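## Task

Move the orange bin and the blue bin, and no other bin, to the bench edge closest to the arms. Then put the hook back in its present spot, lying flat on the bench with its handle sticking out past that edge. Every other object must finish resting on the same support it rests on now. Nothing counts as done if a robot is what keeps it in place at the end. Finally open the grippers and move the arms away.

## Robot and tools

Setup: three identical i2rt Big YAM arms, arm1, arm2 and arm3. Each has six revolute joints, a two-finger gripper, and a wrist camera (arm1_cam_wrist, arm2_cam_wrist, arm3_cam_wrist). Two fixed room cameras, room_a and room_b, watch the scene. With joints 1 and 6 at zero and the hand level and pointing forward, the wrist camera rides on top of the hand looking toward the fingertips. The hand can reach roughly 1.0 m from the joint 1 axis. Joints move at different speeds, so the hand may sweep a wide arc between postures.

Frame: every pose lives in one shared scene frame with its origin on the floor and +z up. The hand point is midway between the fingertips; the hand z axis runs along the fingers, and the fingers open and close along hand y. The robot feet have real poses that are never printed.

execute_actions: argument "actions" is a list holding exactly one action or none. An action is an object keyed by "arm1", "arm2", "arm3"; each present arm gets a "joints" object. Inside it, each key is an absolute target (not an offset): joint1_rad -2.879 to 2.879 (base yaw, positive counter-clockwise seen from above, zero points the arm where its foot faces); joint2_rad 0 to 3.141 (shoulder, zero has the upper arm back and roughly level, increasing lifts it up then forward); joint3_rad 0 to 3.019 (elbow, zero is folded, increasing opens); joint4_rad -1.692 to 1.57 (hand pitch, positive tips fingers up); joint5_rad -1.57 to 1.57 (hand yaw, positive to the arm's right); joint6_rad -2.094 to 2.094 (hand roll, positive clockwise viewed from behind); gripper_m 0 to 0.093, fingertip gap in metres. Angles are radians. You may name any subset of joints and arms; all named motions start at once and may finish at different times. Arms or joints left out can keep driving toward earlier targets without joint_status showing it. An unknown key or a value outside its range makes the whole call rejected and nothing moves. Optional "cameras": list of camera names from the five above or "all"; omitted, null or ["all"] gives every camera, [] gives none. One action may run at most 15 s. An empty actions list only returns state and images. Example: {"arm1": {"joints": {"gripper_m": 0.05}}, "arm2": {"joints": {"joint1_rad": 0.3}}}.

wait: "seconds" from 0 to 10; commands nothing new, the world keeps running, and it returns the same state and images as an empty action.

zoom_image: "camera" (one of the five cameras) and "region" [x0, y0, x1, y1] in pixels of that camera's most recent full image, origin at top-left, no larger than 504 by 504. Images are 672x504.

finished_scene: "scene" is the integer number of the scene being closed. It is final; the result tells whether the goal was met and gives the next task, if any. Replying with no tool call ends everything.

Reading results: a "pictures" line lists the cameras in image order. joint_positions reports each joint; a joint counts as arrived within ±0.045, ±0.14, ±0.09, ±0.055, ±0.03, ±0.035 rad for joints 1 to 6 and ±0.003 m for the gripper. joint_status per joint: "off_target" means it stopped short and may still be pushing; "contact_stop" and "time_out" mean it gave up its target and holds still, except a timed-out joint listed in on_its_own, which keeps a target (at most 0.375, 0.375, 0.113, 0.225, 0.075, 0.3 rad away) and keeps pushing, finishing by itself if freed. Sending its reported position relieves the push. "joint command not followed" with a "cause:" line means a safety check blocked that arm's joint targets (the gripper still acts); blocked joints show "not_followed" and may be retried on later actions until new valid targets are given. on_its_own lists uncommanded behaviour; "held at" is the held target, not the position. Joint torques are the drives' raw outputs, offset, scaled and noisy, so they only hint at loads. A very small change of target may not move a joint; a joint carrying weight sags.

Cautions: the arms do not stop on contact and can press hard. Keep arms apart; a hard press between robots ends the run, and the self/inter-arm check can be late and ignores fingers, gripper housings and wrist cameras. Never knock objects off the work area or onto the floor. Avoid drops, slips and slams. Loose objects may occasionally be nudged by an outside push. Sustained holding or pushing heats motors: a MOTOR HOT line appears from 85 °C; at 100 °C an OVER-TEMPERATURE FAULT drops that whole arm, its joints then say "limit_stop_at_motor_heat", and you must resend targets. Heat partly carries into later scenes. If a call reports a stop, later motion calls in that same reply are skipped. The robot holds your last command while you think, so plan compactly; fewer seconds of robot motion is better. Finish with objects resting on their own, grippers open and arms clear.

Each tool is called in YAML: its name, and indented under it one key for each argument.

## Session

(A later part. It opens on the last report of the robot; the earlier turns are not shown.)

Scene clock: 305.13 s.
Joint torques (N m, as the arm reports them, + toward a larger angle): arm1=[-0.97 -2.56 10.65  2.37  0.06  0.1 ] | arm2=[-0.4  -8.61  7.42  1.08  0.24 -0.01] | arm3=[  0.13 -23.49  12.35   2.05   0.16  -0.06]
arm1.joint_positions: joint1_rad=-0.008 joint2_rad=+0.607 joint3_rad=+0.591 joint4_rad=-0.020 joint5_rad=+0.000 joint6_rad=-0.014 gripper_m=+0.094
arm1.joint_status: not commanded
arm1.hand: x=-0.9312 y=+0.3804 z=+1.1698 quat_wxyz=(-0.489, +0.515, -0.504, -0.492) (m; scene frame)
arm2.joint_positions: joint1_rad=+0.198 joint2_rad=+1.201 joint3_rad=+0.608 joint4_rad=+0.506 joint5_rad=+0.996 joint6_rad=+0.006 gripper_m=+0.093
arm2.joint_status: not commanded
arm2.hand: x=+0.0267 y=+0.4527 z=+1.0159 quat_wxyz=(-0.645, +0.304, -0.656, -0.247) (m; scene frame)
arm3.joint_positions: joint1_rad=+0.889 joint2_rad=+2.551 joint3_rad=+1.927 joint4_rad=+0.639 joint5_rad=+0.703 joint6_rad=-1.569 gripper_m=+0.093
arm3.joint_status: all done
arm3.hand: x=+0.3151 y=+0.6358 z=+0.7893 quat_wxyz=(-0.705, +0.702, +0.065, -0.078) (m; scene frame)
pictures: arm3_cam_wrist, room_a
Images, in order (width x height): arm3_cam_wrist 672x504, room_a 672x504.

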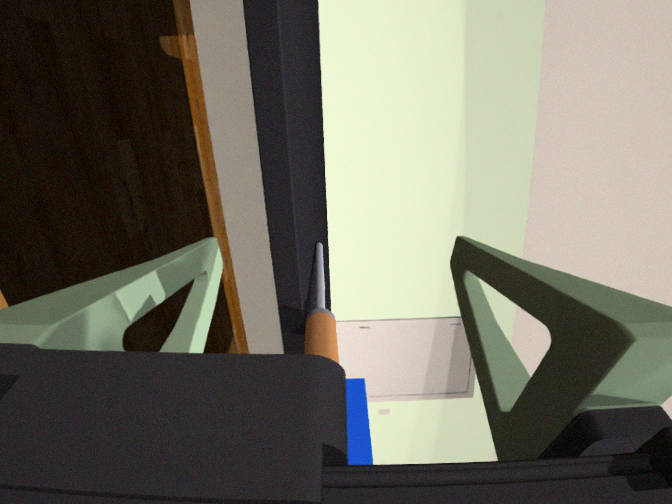

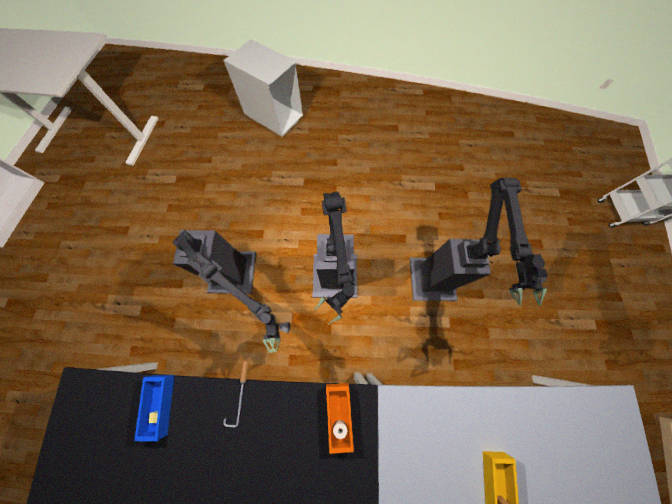

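execute_actions:
  actions:
    - {"arm3":{"joints":{"joint1_rad":0.697,"joint2_rad":2.595}}}
  cameras: ["arm3_cam_wrist","arm2_cam_wrist"]

Scene clock: 308.23 s.
Joint torques (N m, as the arm reports them, + toward a larger angle): arm1=[-0.98 -2.59 10.64  2.38  0.06  0.1 ] | arm2=[-0.53 -8.59  7.36  1.05  0.24 -0.02] | arm3=[  0.1  -20.14  12.38   2.     0.07  -0.05]
arm1.joint_positions: joint1_rad=-0.008 joint2_rad=+0.607 joint3_rad=+0.591 joint4_rad=-0.020 joint5_rad=+0.000 joint6_rad=-0.014 gripper_m=+0.094
arm1.joint_status: not commanded
arm1.hand: x=-0.9312 y=+0.3804 z=+1.1698 quat_wxyz=(-0.489, +0.515, -0.504, -0.492) (m; scene frame)
arm2.joint_positions: joint1_rad=+0.198 joint2_rad=+1.201 joint3_rad=+0.608 joint4_rad=+0.506 joint5_rad=+0.996 joint6_rad=+0.006 gripper_m=+0.093
arm2.joint_status: not commanded
arm2.hand: x=+0.0267 y=+0.4527 z=+1.0159 quat_wxyz=(-0.645, +0.304, -0.656, -0.247) (m; scene frame)
arm3.joint_positions: joint1_rad=+0.703 joint2_rad=+2.559 joint3_rad=+1.927 joint4_rad=+0.639 joint5_rad=+0.706 joint6_rad=-1.569 gripper_m=+0.093
arm3.joint_status: all done
arm3.hand: x=+0.4446 y=+0.7412 z=+0.7815 quat_wxyz=(-0.707, +0.707, +0.001, -0.009) (m; scene frame)
pictures: arm2_cam_wrist, arm3_cam_wrist
Images, in order (width x height): arm2_cam_wrist 672x504, arm3_cam_wrist 672x504.

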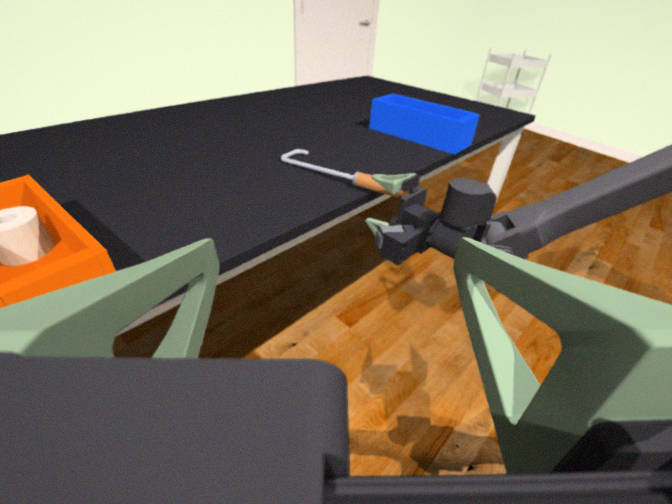

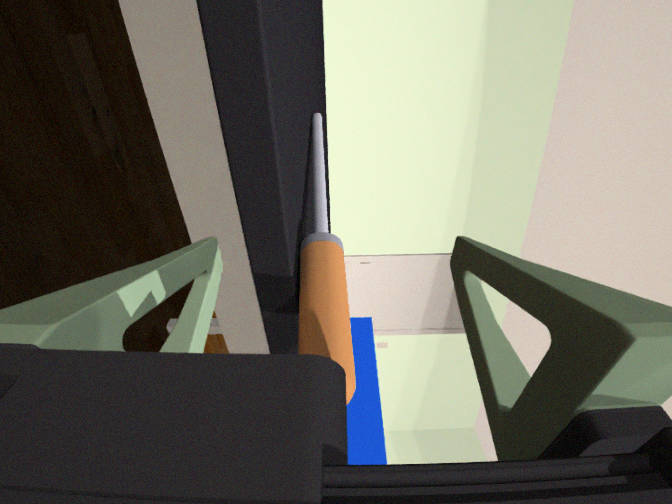

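execute_actions:
  actions:
    - {"arm3":{"joints":{"joint1_rad":0.85}}}
  cameras: []

execute_actions:
  actions:
    - {"arm3":{"joints":{"joint5_rad":0.42,"joint2_rad":2.32,"joint3_rad":1.355,"joint4_rad":0.97,"joint6_rad":0}}}
  cameras: []

execute_actions:
  actions:
    - {"arm3":{"joints":{"joint1_rad":0.63}}}
  cameras: ["arm3_cam_wrist"]

Scene clock: 315.13 s.
Joint torques (N m, as the arm reports them, + toward a larger angle): arm1=[-0.97 -2.59 10.64  2.38  0.06  0.1 ] | arm2=[-0.18 -8.67  7.41  1.    0.24 -0.01] | arm3=[  1.61 -20.88  12.45   2.12   0.12  -0.04]
arm1.joint_positions: joint1_rad=-0.008 joint2_rad=+0.607 joint3_rad=+0.591 joint4_rad=-0.020 joint5_rad=+0.000 joint6_rad=-0.014 gripper_m=+0.094
arm1.joint_status: not commanded
arm1.hand: x=-0.9312 y=+0.3804 z=+1.1698 quat_wxyz=(-0.489, +0.515, -0.504, -0.492) (m; scene frame)
arm2.joint_positions: joint1_rad=+0.198 joint2_rad=+1.201 joint3_rad=+0.608 joint4_rad=+0.506 joint5_rad=+0.996 joint6_rad=+0.006 gripper_m=+0.093
arm2.joint_status: not commanded
arm2.hand: x=+0.0267 y=+0.4527 z=+1.0159 quat_wxyz=(-0.645, +0.304, -0.656, -0.247) (m; scene frame)
arm3.joint_positions: joint1_rad=+0.847 joint2_rad=+2.559 joint3_rad=+1.927 joint4_rad=+0.639 joint5_rad=+0.705 joint6_rad=-1.569 gripper_m=+0.093
arm3.joint_status: all done
arm3.hand: x=+0.3430 y=+0.6614 z=+0.7824 quat_wxyz=(-0.705, +0.705, +0.052, -0.061) (m; scene frame)
pictures: none
No camera images: the call's "cameras" was empty. Leave "cameras" out to get every camera's image.

Scene clock: 317.30 s.
Joint torques (N m, as the arm reports them, + toward a larger angle): arm1=[-1.   -2.55 10.65  2.38  0.06  0.1 ] | arm2=[-0.38 -8.6   7.42  1.05  0.25 -0.02] | arm3=[  1.2  -18.34   7.56   1.99   0.03   0.11]
arm1.joint_positions: joint1_rad=-0.008 joint2_rad=+0.607 joint3_rad=+0.591 joint4_rad=-0.020 joint5_rad=+0.000 joint6_rad=-0.014 gripper_m=+0.094
arm1.joint_status: not commanded
arm1.hand: x=-0.9312 y=+0.3804 z=+1.1698 quat_wxyz=(-0.489, +0.515, -0.504, -0.492) (m; scene frame)
arm2.joint_positions: joint1_rad=+0.198 joint2_rad=+1.201 joint3_rad=+0.608 joint4_rad=+0.506 joint5_rad=+0.996 joint6_rad=+0.006 gripper_m=+0.093
arm2.joint_status: not commanded
arm2.hand: x=+0.0267 y=+0.4527 z=+1.0159 quat_wxyz=(-0.645, +0.304, -0.656, -0.247) (m; scene frame)
arm3.joint_positions: joint1_rad=+0.847 joint2_rad=+2.309 joint3_rad=+1.358 joint4_rad=+0.964 joint5_rad=+0.423 joint6_rad=-0.016 gripper_m=+0.093
arm3.joint_status: all done
arm3.hand: x=+0.3995 y=+0.5595 z=+0.7816 quat_wxyz=(-0.381, +0.596, -0.376, -0.599) (m; scene frame)
pictures: none
No camera images: the call's "cameras" was empty. Leave "cameras" out to get every camera's image.

Scene clock: 318.63 s.
Joint torques (N m, as the arm reports them, + toward a larger angle): arm1=[-0.99 -2.61 10.64  2.38  0.06  0.1 ] | arm2=[-0.39 -8.29  7.31  0.96  0.24  0.  ] | arm3=[  0.56 -18.51   7.46   1.89   0.03   0.11]
arm1.joint_positions: joint1_rad=-0.008 joint2_rad=+0.607 joint3_rad=+0.591 joint4_rad=-0.020 joint5_rad=+0.000 joint6_rad=-0.014 gripper_m=+0.094
arm1.joint_status: not commanded
arm1.hand: x=-0.9312 y=+0.3804 z=+1.1698 quat_wxyz=(-0.489, +0.515, -0.504, -0.492) (m; scene frame)
arm2.joint_positions: joint1_rad=+0.198 joint2_rad=+1.201 joint3_rad=+0.608 joint4_rad=+0.506 joint5_rad=+0.996 joint6_rad=+0.006 gripper_m=+0.093
arm2.joint_status: not commanded
arm2.hand: x=+0.0267 y=+0.4527 z=+1.0159 quat_wxyz=(-0.645, +0.304, -0.656, -0.247) (m; scene frame)
arm3.joint_positions: joint1_rad=+0.633 joint2_rad=+2.309 joint3_rad=+1.358 joint4_rad=+0.964 joint5_rad=+0.422 joint6_rad=-0.014 gripper_m=+0.093
arm3.joint_status: all done
arm3.hand: x=+0.5310 y=+0.6630 z=+0.7805 quat_wxyz=(-0.442, +0.552, -0.437, -0.555) (m; scene frame)
pictures: arm3_cam_wrist
Images, in order (width x height): arm3_cam_wrist 672x504.

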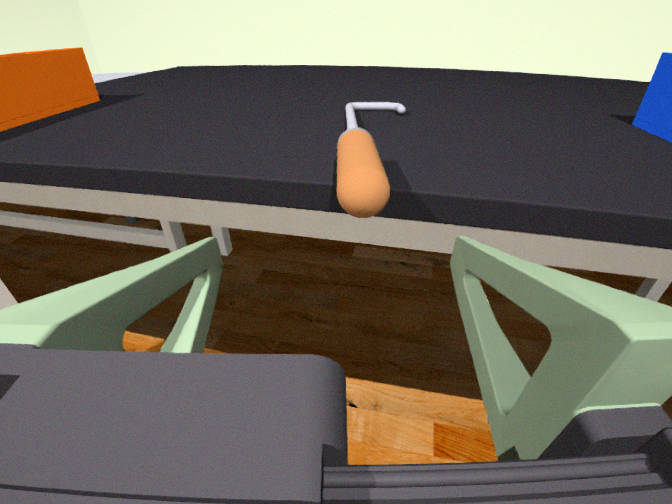

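execute_actions:
  actions:
    - {"arm3":{"joints":{"joint6_rad":-1.58,"joint1_rad":0.552,"joint5_rad":0.343}}}
  cameras: []

execute_actions:
  actions:
    - {"arm3":{"joints":{"joint2_rad":2.40,"joint3_rad":1.57,"joint4_rad":0.86}}}
  cameras: []

execute_actions:
  actions:
    - {"arm3":{"joints":{"joint2_rad":2.485,"joint3_rad":1.74,"joint4_rad":0.76}}}
  cameras: ["arm3_cam_wrist"]

Scene clock: 325.77 s.
Joint torques (N m, as the arm reports them, + toward a larger angle): arm1=[-1.01 -2.6  10.64  2.37  0.06  0.1 ] | arm2=[-0.69 -8.6   7.45  1.08  0.24  0.  ] | arm3=[  1.72 -18.58   7.51   2.03  -0.02  -0.05]
arm1.joint_positions: joint1_rad=-0.008 joint2_rad=+0.607 joint3_rad=+0.591 joint4_rad=-0.020 joint5_rad=+0.000 joint6_rad=-0.014 gripper_m=+0.094
arm1.joint_status: not commanded
arm1.hand: x=-0.9312 y=+0.3804 z=+1.1698 quat_wxyz=(-0.489, +0.515, -0.504, -0.492) (m; scene frame)
arm2.joint_positions: joint1_rad=+0.198 joint2_rad=+1.201 joint3_rad=+0.608 joint4_rad=+0.506 joint5_rad=+0.996 joint6_rad=+0.006 gripper_m=+0.093
arm2.joint_status: not commanded
arm2.hand: x=+0.0267 y=+0.4527 z=+1.0159 quat_wxyz=(-0.645, +0.304, -0.656, -0.247) (m; scene frame)
arm3.joint_positions: joint1_rad=+0.543 joint2_rad=+2.309 joint3_rad=+1.358 joint4_rad=+0.964 joint5_rad=+0.346 joint6_rad=-1.564 gripper_m=+0.093
arm3.joint_status: all done
arm3.hand: x=+0.5795 y=+0.6954 z=+0.7801 quat_wxyz=(-0.705, +0.701, +0.069, -0.082) (m; scene frame)
pictures: none
No camera images: the call's "cameras" was empty. Leave "cameras" out to get every camera's image.

Scene clock: 326.70 s.
Joint torques (N m, as the arm reports them, + toward a larger angle): arm1=[-0.97 -2.56 10.63  2.37  0.06  0.1 ] | arm2=[-0.27 -8.79  7.41  1.02  0.24 -0.03] | arm3=[  1.88 -20.26  12.14   1.35  -0.03  -0.06]
arm1.joint_positions: joint1_rad=-0.008 joint2_rad=+0.607 joint3_rad=+0.591 joint4_rad=-0.020 joint5_rad=+0.000 joint6_rad=-0.014 gripper_m=+0.094
arm1.joint_status: not commanded
arm1.hand: x=-0.9312 y=+0.3804 z=+1.1698 quat_wxyz=(-0.489, +0.515, -0.504, -0.492) (m; scene frame)
arm2.joint_positions: joint1_rad=+0.198 joint2_rad=+1.201 joint3_rad=+0.608 joint4_rad=+0.506 joint5_rad=+0.996 joint6_rad=+0.006 gripper_m=+0.093
arm2.joint_status: not commanded
arm2.hand: x=+0.0267 y=+0.4527 z=+1.0159 quat_wxyz=(-0.645, +0.304, -0.656, -0.247) (m; scene frame)
arm3.joint_positions: joint1_rad=+0.543 joint2_rad=+2.389 joint3_rad=+1.535 joint4_rad=+0.865 joint5_rad=+0.346 joint6_rad=-1.565 gripper_m=+0.093
arm3.joint_status: all done
arm3.hand: x=+0.5546 y=+0.7351 z=+0.7772 quat_wxyz=(-0.705, +0.702, +0.070, -0.081) (m; scene frame)
pictures: none
No camera images: the call's "cameras" was empty. Leave "cameras" out to get every camera's image.

Scene clock: 327.63 s.
Joint torques (N m, as the arm reports them, + toward a larger angle): arm1=[-0.99 -2.59 10.64  2.38  0.06  0.1 ] | arm2=[-0.15 -8.86  7.33  1.04  0.25 -0.02] | arm3=[  1.9  -20.4   13.68   1.54   0.01  -0.11]
arm1.joint_positions: joint1_rad=-0.008 joint2_rad=+0.607 joint3_rad=+0.591 joint4_rad=-0.020 joint5_rad=+0.000 joint6_rad=-0.014 gripper_m=+0.094
arm1.joint_status: not commanded
arm1.hand: x=-0.9312 y=+0.3804 z=+1.1698 quat_wxyz=(-0.489, +0.515, -0.504, -0.492) (m; scene frame)
arm2.joint_positions: joint1_rad=+0.198 joint2_rad=+1.201 joint3_rad=+0.608 joint4_rad=+0.506 joint5_rad=+0.996 joint6_rad=+0.006 gripper_m=+0.093
arm2.joint_status: not commanded
arm2.hand: x=+0.0267 y=+0.4527 z=+1.0159 quat_wxyz=(-0.645, +0.304, -0.656, -0.247) (m; scene frame)
arm3.joint_positions: joint1_rad=+0.543 joint2_rad=+2.461 joint3_rad=+1.695 joint4_rad=+0.768 joint5_rad=+0.346 joint6_rad=-1.565 gripper_m=+0.093
arm3.joint_status: all done
arm3.hand: x=+0.5340 y=+0.7678 z=+0.7746 quat_wxyz=(-0.702, +0.704, +0.071, -0.080) (m; scene frame)
pictures: arm3_cam_wrist
Images, in order (width x height): arm3_cam_wrist 672x504.

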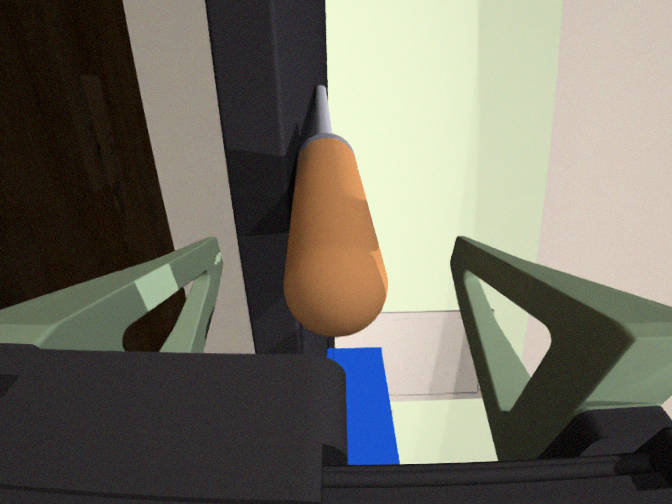

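execute_actions:
  actions:
    - {"arm3":{"joints":{"joint5_rad":0.29}}}
  cameras: []

execute_actions:
  actions:
    - {"arm3":{"joints":{"gripper_m":0}}}
  cameras: ["arm3_cam_wrist"]

execute_actions:
  actions:
    - {"arm3":{"joints":{"joint2_rad":2.33,"joint4_rad":0.70}}}
  cameras: ["arm3_cam_wrist","arm2_cam_wrist"]

Scene clock: 331.10 s.
Joint torques (N m, as the arm reports them, + toward a larger angle): arm1=[-0.99 -2.61 10.65  2.38  0.06  0.1 ] | arm2=[-0.07 -8.49  7.4   1.11  0.25 -0.02] | arm3=[  2.   -20.67  13.89   1.43   0.01  -0.09]
arm1.joint_positions: joint1_rad=-0.008 joint2_rad=+0.607 joint3_rad=+0.591 joint4_rad=-0.020 joint5_rad=+0.000 joint6_rad=-0.014 gripper_m=+0.094
arm1.joint_status: not commanded
arm1.hand: x=-0.9312 y=+0.3804 z=+1.1698 quat_wxyz=(-0.489, +0.515, -0.504, -0.492) (m; scene frame)
arm2.joint_positions: joint1_rad=+0.198 joint2_rad=+1.201 joint3_rad=+0.608 joint4_rad=+0.506 joint5_rad=+0.996 joint6_rad=+0.006 gripper_m=+0.093
arm2.joint_status: not commanded
arm2.hand: x=+0.0267 y=+0.4527 z=+1.0159 quat_wxyz=(-0.645, +0.304, -0.656, -0.247) (m; scene frame)
arm3.joint_positions: joint1_rad=+0.543 joint2_rad=+2.461 joint3_rad=+1.695 joint4_rad=+0.768 joint5_rad=+0.293 joint6_rad=-1.565 gripper_m=+0.093
arm3.joint_status: all done
arm3.hand: x=+0.5253 y=+0.7657 z=+0.7746 quat_wxyz=(-0.699, +0.702, +0.090, -0.098) (m; scene frame)
pictures: none
No camera images: the call's "cameras" was empty. Leave "cameras" out to get every camera's image.

Scene clock: 331.80 s.
Joint torques (N m, as the arm reports them, + toward a larger angle): arm1=[-0.99 -2.55 10.64  2.39  0.06  0.1 ] | arm2=[-0.28 -8.73  7.42  1.08  0.25 -0.02] | arm3=[  2.05 -20.09  13.84   1.8    0.03  -0.08]
arm1.joint_positions: joint1_rad=-0.008 joint2_rad=+0.607 joint3_rad=+0.591 joint4_rad=-0.020 joint5_rad=+0.000 joint6_rad=-0.014 gripper_m=+0.094
arm1.joint_status: not commanded
arm1.hand: x=-0.9312 y=+0.3804 z=+1.1698 quat_wxyz=(-0.489, +0.515, -0.504, -0.492) (m; scene frame)
arm2.joint_positions: joint1_rad=+0.198 joint2_rad=+1.201 joint3_rad=+0.608 joint4_rad=+0.506 joint5_rad=+0.996 joint6_rad=+0.006 gripper_m=+0.093
arm2.joint_status: not commanded
arm2.hand: x=+0.0267 y=+0.4527 z=+1.0159 quat_wxyz=(-0.645, +0.304, -0.656, -0.247) (m; scene frame)
arm3.joint_positions: joint1_rad=+0.543 joint2_rad=+2.461 joint3_rad=+1.695 joint4_rad=+0.763 joint5_rad=+0.293 joint6_rad=-1.565 gripper_m=+0.030
arm3.joint_status: gripper_m off_target (ended at +0.030, target +0.000)
arm3.hand: x=+0.5252 y=+0.7656 z=+0.7733 quat_wxyz=(-0.698, +0.704, +0.091, -0.097) (m; scene frame)
pictures: arm3_cam_wrist
Images, in order (width x height): arm3_cam_wrist 672x504.

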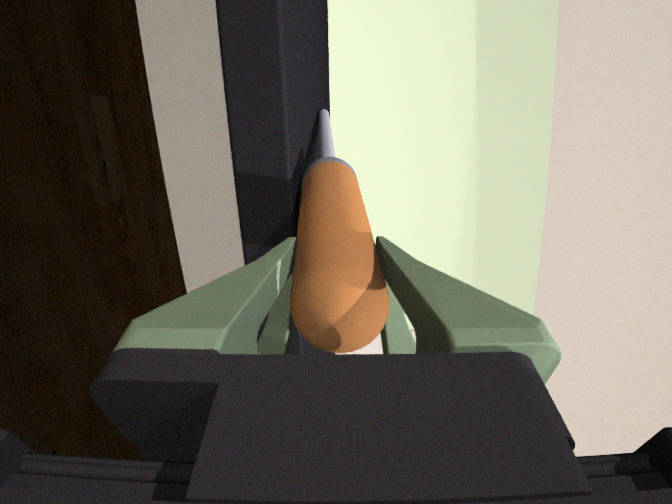

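Scene clock: 332.93 s.
Joint torques (N m, as the arm reports them, + toward a larger angle): arm1=[-0.97 -2.56 10.65  2.37  0.06  0.1 ] | arm2=[-0.38 -8.61  7.41  1.06  0.24  0.  ] | arm3=[  1.66 -25.54  14.13   2.68   0.    -0.05]
arm1.joint_positions: joint1_rad=-0.008 joint2_rad=+0.607 joint3_rad=+0.591 joint4_rad=-0.020 joint5_rad=+0.000 joint6_rad=-0.014 gripper_m=+0.094
arm1.joint_status: not commanded
arm1.hand: x=-0.9312 y=+0.3804 z=+1.1698 quat_wxyz=(-0.489, +0.515, -0.504, -0.492) (m; scene frame)
arm2.joint_positions: joint1_rad=+0.198 joint2_rad=+1.201 joint3_rad=+0.608 joint4_rad=+0.506 joint5_rad=+0.996 joint6_rad=+0.006 gripper_m=+0.093
arm2.joint_status: not commanded
arm2.hand: x=+0.0267 y=+0.4527 z=+1.0159 quat_wxyz=(-0.645, +0.304, -0.656, -0.247) (m; scene frame)
arm3.joint_positions: joint1_rad=+0.543 joint2_rad=+2.379 joint3_rad=+1.697 joint4_rad=+0.675 joint5_rad=+0.293 joint6_rad=-1.567 gripper_m=+0.030
arm3.joint_status: all done
arm3.hand: x=+0.5229 y=+0.7700 z=+0.8234 quat_wxyz=(-0.697, +0.705, +0.092, -0.096) (m; scene frame)
pictures: arm2_cam_wrist, arm3_cam_wrist
Images, in order (width x height): arm2_cam_wrist 672x504, arm3_cam_wrist 672x504.

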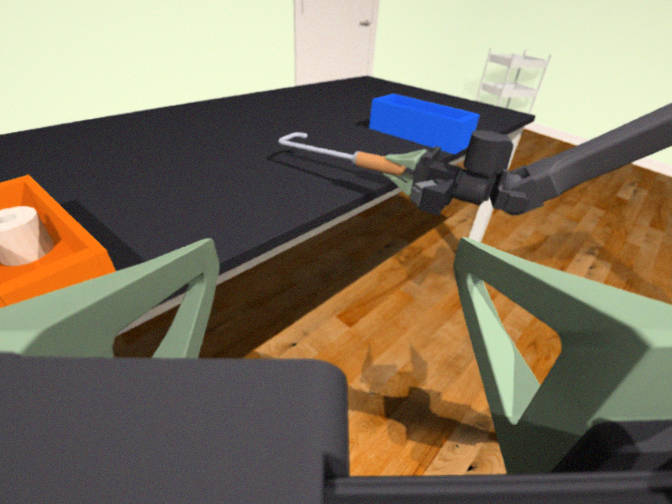

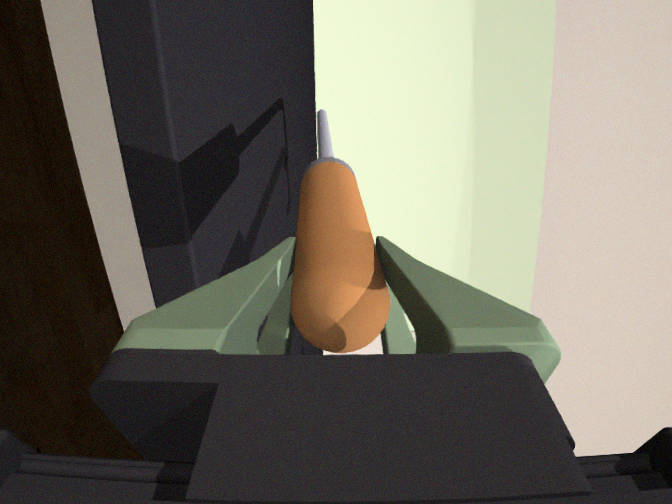

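execute_actions:
  actions:
    - {"arm3":{"joints":{"joint2_rad":1.95,"joint3_rad":1.44,"joint4_rad":0.58}}}
  cameras: []

execute_actions:
  actions:
    - {"arm3":{"joints":{"joint1_rad":-0.495,"joint5_rad":-0.398}}}
  cameras: []

execute_actions:
  actions:
    - {"arm3":{"joints":{"joint2_rad":2.2,"joint4_rad":0.85}}}
  cameras: []

execute_actions:
  actions:
    - {"arm3":{"joints":{"joint2_rad":2.31,"joint4_rad":0.95}}}
  cameras: ["arm3_cam_wrist","room_a"]

Scene clock: 339.73 s.
Joint torques (N m, as the arm reports them, + toward a larger angle): arm1=[-0.98 -2.6  10.64  2.38  0.06  0.09] | arm2=[-0.37 -8.33  7.46  1.13  0.25 -0.02] | arm3=[  1.84 -19.5   11.86   2.86   0.08   0.01]
arm1.joint_positions: joint1_rad=-0.008 joint2_rad=+0.607 joint3_rad=+0.591 joint4_rad=-0.020 joint5_rad=+0.000 joint6_rad=-0.014 gripper_m=+0.094
arm1.joint_status: not commanded
arm1.hand: x=-0.9312 y=+0.3804 z=+1.1698 quat_wxyz=(-0.489, +0.515, -0.504, -0.492) (m; scene frame)
arm2.joint_positions: joint1_rad=+0.198 joint2_rad=+1.201 joint3_rad=+0.608 joint4_rad=+0.506 joint5_rad=+0.996 joint6_rad=+0.006 gripper_m=+0.093
arm2.joint_status: not commanded
arm2.hand: x=+0.0267 y=+0.4527 z=+1.0159 quat_wxyz=(-0.645, +0.304, -0.656, -0.247) (m; scene frame)
arm3.joint_positions: joint1_rad=+0.543 joint2_rad=+1.963 joint3_rad=+1.428 joint4_rad=+0.549 joint5_rad=+0.290 joint6_rad=-1.567 gripper_m=+0.030
arm3.joint_status: all done
arm3.hand: x=+0.5662 y=+0.7020 z=+0.9864 quat_wxyz=(-0.703, +0.698, +0.090, -0.100) (m; scene frame)
pictures: none
No camera images: the call's "cameras" was empty. Leave "cameras" out to get every camera's image.

Scene clock: 341.83 s.
Joint torques (N m, as the arm reports them, + toward a larger angle): arm1=[-0.99 -2.61 10.65  2.38  0.06  0.1 ] | arm2=[-0.35 -8.69  7.34  1.07  0.24 -0.02] | arm3=[  0.38 -19.9   11.67   3.02   0.13  -0.01]
arm1.joint_positions: joint1_rad=-0.008 joint2_rad=+0.607 joint3_rad=+0.591 joint4_rad=-0.020 joint5_rad=+0.000 joint6_rad=-0.014 gripper_m=+0.094
arm1.joint_status: not commanded
arm1.hand: x=-0.9312 y=+0.3804 z=+1.1698 quat_wxyz=(-0.489, +0.515, -0.504, -0.492) (m; scene frame)
arm2.joint_positions: joint1_rad=+0.198 joint2_rad=+1.201 joint3_rad=+0.608 joint4_rad=+0.506 joint5_rad=+0.996 joint6_rad=+0.006 gripper_m=+0.093
arm2.joint_status: not commanded
arm2.hand: x=+0.0267 y=+0.4527 z=+1.0159 quat_wxyz=(-0.645, +0.304, -0.656, -0.247) (m; scene frame)
arm3.joint_positions: joint1_rad=-0.487 joint2_rad=+1.971 joint3_rad=+1.428 joint4_rad=+0.549 joint5_rad=-0.398 joint6_rad=-1.567 gripper_m=+0.030
arm3.joint_status: all done
arm3.hand: x=+1.2469 y=+0.7360 z=+0.9769 quat_wxyz=(-0.707, +0.707, -0.027, +0.024) (m; scene frame)
pictures: none
No camera images: the call's "cameras" was empty. Leave "cameras" out to get every camera's image.

Scene clock: 343.03 s.
Joint torques (N m, as the arm reports them, + toward a larger angle): arm1=[-0.97 -2.56 10.63  2.37  0.06  0.1 ] | arm2=[-0.09 -8.15  7.4   1.01  0.26 -0.02] | arm3=[ -0.12 -23.37  11.57   3.56   0.07  -0.04]
arm1.joint_positions: joint1_rad=-0.008 joint2_rad=+0.607 joint3_rad=+0.591 joint4_rad=-0.020 joint5_rad=+0.000 joint6_rad=-0.014 gripper_m=+0.094
arm1.joint_status: not commanded
arm1.hand: x=-0.9312 y=+0.3804 z=+1.1698 quat_wxyz=(-0.489, +0.515, -0.504, -0.492) (m; scene frame)
arm2.joint_positions: joint1_rad=+0.198 joint2_rad=+1.201 joint3_rad=+0.608 joint4_rad=+0.506 joint5_rad=+0.996 joint6_rad=+0.006 gripper_m=+0.093
arm2.joint_status: not commanded
arm2.hand: x=+0.0267 y=+0.4527 z=+1.0159 quat_wxyz=(-0.645, +0.304, -0.656, -0.247) (m; scene frame)
arm3.joint_positions: joint1_rad=-0.487 joint2_rad=+2.254 joint3_rad=+1.411 joint4_rad=+0.800 joint5_rad=-0.398 joint6_rad=-1.570 gripper_m=+0.030
arm3.joint_status: all done
arm3.hand: x=+1.2501 y=+0.7427 z=+0.8059 quat_wxyz=(-0.691, +0.722, -0.034, +0.017) (m; scene frame)
pictures: none
No camera images: the call's "cameras" was empty. Leave "cameras" out to get every camera's image.

Scene clock: 344.03 s.
Joint torques (N m, as the arm reports them, + toward a larger angle): arm1=[-0.99 -2.6  10.64  2.38  0.06  0.1 ] | arm2=[-0.54 -8.67  7.41  1.09  0.24  0.  ] | arm3=[  0.4  -20.56  10.83   3.08   0.1   -0.02]
arm1.joint_positions: joint1_rad=-0.008 joint2_rad=+0.607 joint3_rad=+0.591 joint4_rad=-0.020 joint5_rad=+0.000 joint6_rad=-0.014 gripper_m=+0.094
arm1.joint_status: not commanded
arm1.hand: x=-0.9312 y=+0.3804 z=+1.1698 quat_wxyz=(-0.489, +0.515, -0.504, -0.492) (m; scene frame)
arm2.joint_positions: joint1_rad=+0.198 joint2_rad=+1.201 joint3_rad=+0.608 joint4_rad=+0.506 joint5_rad=+0.996 joint6_rad=+0.006 gripper_m=+0.093
arm2.joint_status: not commanded
arm2.hand: x=+0.0267 y=+0.4527 z=+1.0159 quat_wxyz=(-0.645, +0.304, -0.656, -0.247) (m; scene frame)
arm3.joint_positions: joint1_rad=-0.487 joint2_rad=+2.327 joint3_rad=+1.411 joint4_rad=+0.913 joint5_rad=-0.398 joint6_rad=-1.570 gripper_m=+0.030
arm3.joint_status: all done
arm3.hand: x=+1.2482 y=+0.7392 z=+0.7756 quat_wxyz=(-0.704, +0.710, -0.028, +0.024) (m; scene frame)
pictures: arm3_cam_wrist, room_a
Images, in order (width x height): arm3_cam_wrist 672x504, room_a 672x504.

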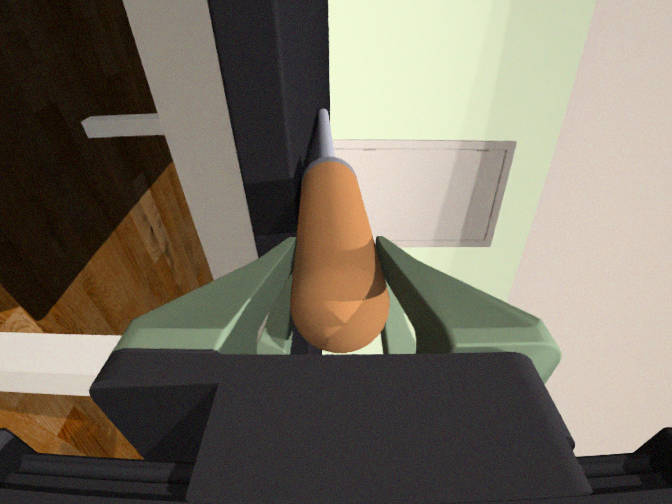

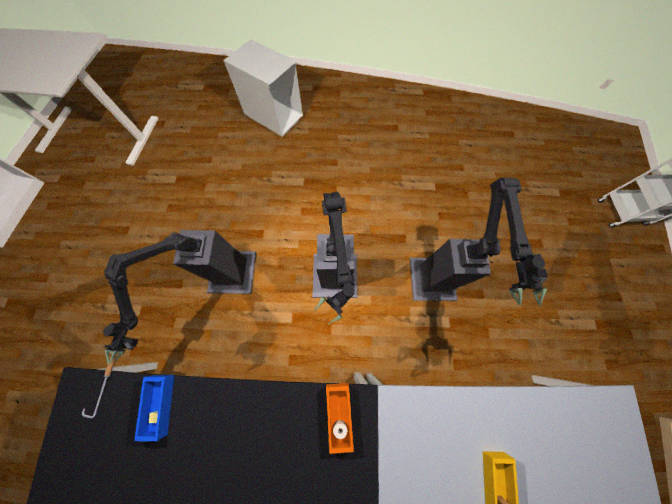

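execute_actions:
  actions:
    - {"arm3":{"joints":{"gripper_m":0.093,"joint2_rad":2.33,"joint3_rad":1.42,"joint4_rad":0.92}}}
  cameras: []

execute_actions:
  actions:
    - {"arm3":{"joints":{"joint1_rad":-0.53,"joint5_rad":-0.43,"joint2_rad":2.28,"joint3_rad":1.28,"joint4_rad":1.0}}}
  cameras: []

execute_actions:
  actions:
    - {"arm3":{"joints":{"joint1_rad":-0.58,"joint5_rad":-0.47,"joint2_rad":2.22,"joint3_rad":1.13,"joint4_rad":1.09}}}
  cameras: []

execute_actions:
  actions:
    - {"arm3":{"joints":{"joint1_rad":-0.9,"joint2_rad":1.6,"joint3_rad":0.6}}}
  cameras: ["room_a"]

Scene clock: 349.80 s.
Joint torques (N m, as the arm reports them, + toward a larger angle): arm1=[-0.97 -2.6  10.64  2.38  0.06  0.1 ] | arm2=[-0.43 -8.69  7.38  0.96  0.23 -0.01] | arm3=[  0.15 -20.04   8.87   2.05   0.09  -0.04]
arm1.joint_positions: joint1_rad=-0.008 joint2_rad=+0.607 joint3_rad=+0.591 joint4_rad=-0.020 joint5_rad=+0.000 joint6_rad=-0.014 gripper_m=+0.094
arm1.joint_status: not commanded
arm1.hand: x=-0.9312 y=+0.3804 z=+1.1698 quat_wxyz=(-0.489, +0.515, -0.504, -0.492) (m; scene frame)
arm2.joint_positions: joint1_rad=+0.198 joint2_rad=+1.201 joint3_rad=+0.608 joint4_rad=+0.506 joint5_rad=+0.996 joint6_rad=+0.006 gripper_m=+0.093
arm2.joint_status: not commanded
arm2.hand: x=+0.0267 y=+0.4527 z=+1.0159 quat_wxyz=(-0.645, +0.304, -0.656, -0.247) (m; scene frame)
arm3.joint_positions: joint1_rad=-0.487 joint2_rad=+2.327 joint3_rad=+1.411 joint4_rad=+0.912 joint5_rad=-0.398 joint6_rad=-1.570 gripper_m=+0.093
arm3.joint_status: all done
arm3.hand: x=+1.2482 y=+0.7393 z=+0.7758 quat_wxyz=(-0.704, +0.710, -0.028, +0.024) (m; scene frame)
pictures: none
No camera images: the call's "cameras" was empty. Leave "cameras" out to get every camera's image.

Scene clock: 350.60 s.
Joint torques (N m, as the arm reports them, + toward a larger angle): arm1=[-0.97 -2.59 10.64  2.38  0.06  0.1 ] | arm2=[-0.34 -8.63  7.41  1.02  0.25  0.  ] | arm3=[  1.18 -19.71   6.55   2.25   0.02  -0.05]
arm1.joint_positions: joint1_rad=-0.008 joint2_rad=+0.607 joint3_rad=+0.591 joint4_rad=-0.020 joint5_rad=+0.000 joint6_rad=-0.014 gripper_m=+0.094
arm1.joint_status: not commanded
arm1.hand: x=-0.9312 y=+0.3804 z=+1.1698 quat_wxyz=(-0.489, +0.515, -0.504, -0.492) (m; scene frame)
arm2.joint_positions: joint1_rad=+0.198 joint2_rad=+1.201 joint3_rad=+0.608 joint4_rad=+0.506 joint5_rad=+0.996 joint6_rad=+0.006 gripper_m=+0.093
arm2.joint_status: not commanded
arm2.hand: x=+0.0267 y=+0.4527 z=+1.0159 quat_wxyz=(-0.645, +0.304, -0.656, -0.247) (m; scene frame)
arm3.joint_positions: joint1_rad=-0.530 joint2_rad=+2.286 joint3_rad=+1.287 joint4_rad=+0.986 joint5_rad=-0.428 joint6_rad=-1.570 gripper_m=+0.093
arm3.joint_status: all done
arm3.hand: x=+1.2571 y=+0.6948 z=+0.7678 quat_wxyz=(-0.700, +0.713, -0.034, +0.027) (m; scene frame)
pictures: none
No camera images: the call's "cameras" was empty. Leave "cameras" out to get every camera's image.

Scene clock: 351.43 s.
Joint torques (N m, as the arm reports them, + toward a larger angle): arm1=[-0.98 -2.59 10.64  2.38  0.06  0.1 ] | arm2=[-0.17 -8.82  7.45  1.08  0.25  0.  ] | arm3=[  0.42 -18.17   5.71   2.31   0.02  -0.03]
arm1.joint_positions: joint1_rad=-0.008 joint2_rad=+0.607 joint3_rad=+0.591 joint4_rad=-0.020 joint5_rad=+0.000 joint6_rad=-0.014 gripper_m=+0.094
arm1.joint_status: not commanded
arm1.hand: x=-0.9312 y=+0.3804 z=+1.1698 quat_wxyz=(-0.489, +0.515, -0.504, -0.492) (m; scene frame)
arm2.joint_positions: joint1_rad=+0.198 joint2_rad=+1.201 joint3_rad=+0.608 joint4_rad=+0.506 joint5_rad=+0.996 joint6_rad=+0.006 gripper_m=+0.093
arm2.joint_status: not commanded
arm2.hand: x=+0.0267 y=+0.4527 z=+1.0159 quat_wxyz=(-0.645, +0.304, -0.656, -0.247) (m; scene frame)
arm3.joint_positions: joint1_rad=-0.582 joint2_rad=+2.225 joint3_rad=+1.138 joint4_rad=+1.076 joint5_rad=-0.468 joint6_rad=-1.570 gripper_m=+0.093
arm3.joint_status: all done
arm3.hand: x=+1.2620 y=+0.6413 z=+0.7694 quat_wxyz=(-0.701, +0.712, -0.038, +0.031) (m; scene frame)
pictures: none
No camera images: the call's "cameras" was empty. Leave "cameras" out to get every camera's image.

Scene clock: 352.70 s.
Joint torques (N m, as the arm reports them, + toward a larger angle): arm1=[-0.97 -2.58 10.64  2.37  0.06  0.09] | arm2=[-0.47 -8.35  7.38  1.08  0.24 -0.02] | arm3=[  1.36 -10.18   6.24   1.78   0.1   -0.05]
arm1.joint_positions: joint1_rad=-0.008 joint2_rad=+0.607 joint3_rad=+0.591 joint4_rad=-0.020 joint5_rad=+0.000 joint6_rad=-0.014 gripper_m=+0.094
arm1.joint_status: not commanded
arm1.hand: x=-0.9312 y=+0.3804 z=+1.1698 quat_wxyz=(-0.489, +0.515, -0.504, -0.492) (m; scene frame)
arm2.joint_positions: joint1_rad=+0.198 joint2_rad=+1.201 joint3_rad=+0.608 joint4_rad=+0.506 joint5_rad=+0.996 joint6_rad=+0.006 gripper_m=+0.093
arm2.joint_status: not commanded
arm2.hand: x=+0.0267 y=+0.4527 z=+1.0159 quat_wxyz=(-0.645, +0.304, -0.656, -0.247) (m; scene frame)
arm3.joint_positions: joint1_rad=-0.905 joint2_rad=+1.599 joint3_rad=+0.611 joint4_rad=+1.082 joint5_rad=-0.468 joint6_rad=-1.570 gripper_m=+0.093
arm3.joint_status: all done
arm3.hand: x=+1.3151 y=+0.3987 z=+0.9313 quat_wxyz=(-0.715, +0.667, -0.127, +0.167) (m; scene frame)
pictures: room_a
Images, in order (width x height): room_a 672x504.

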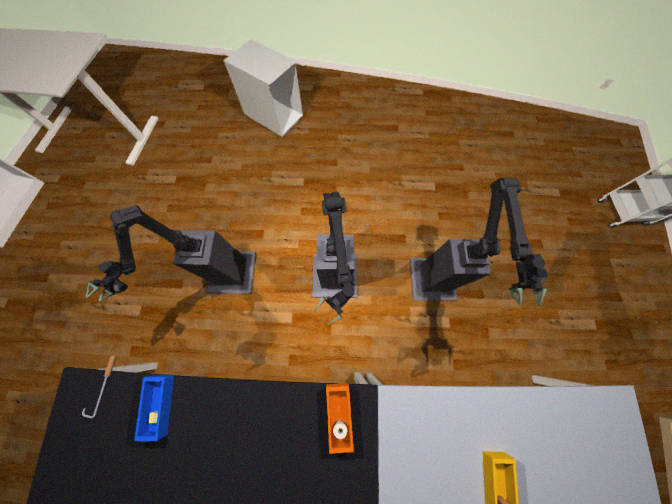

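finished_scene:
  scene: 1

The scene is finished: the task was done.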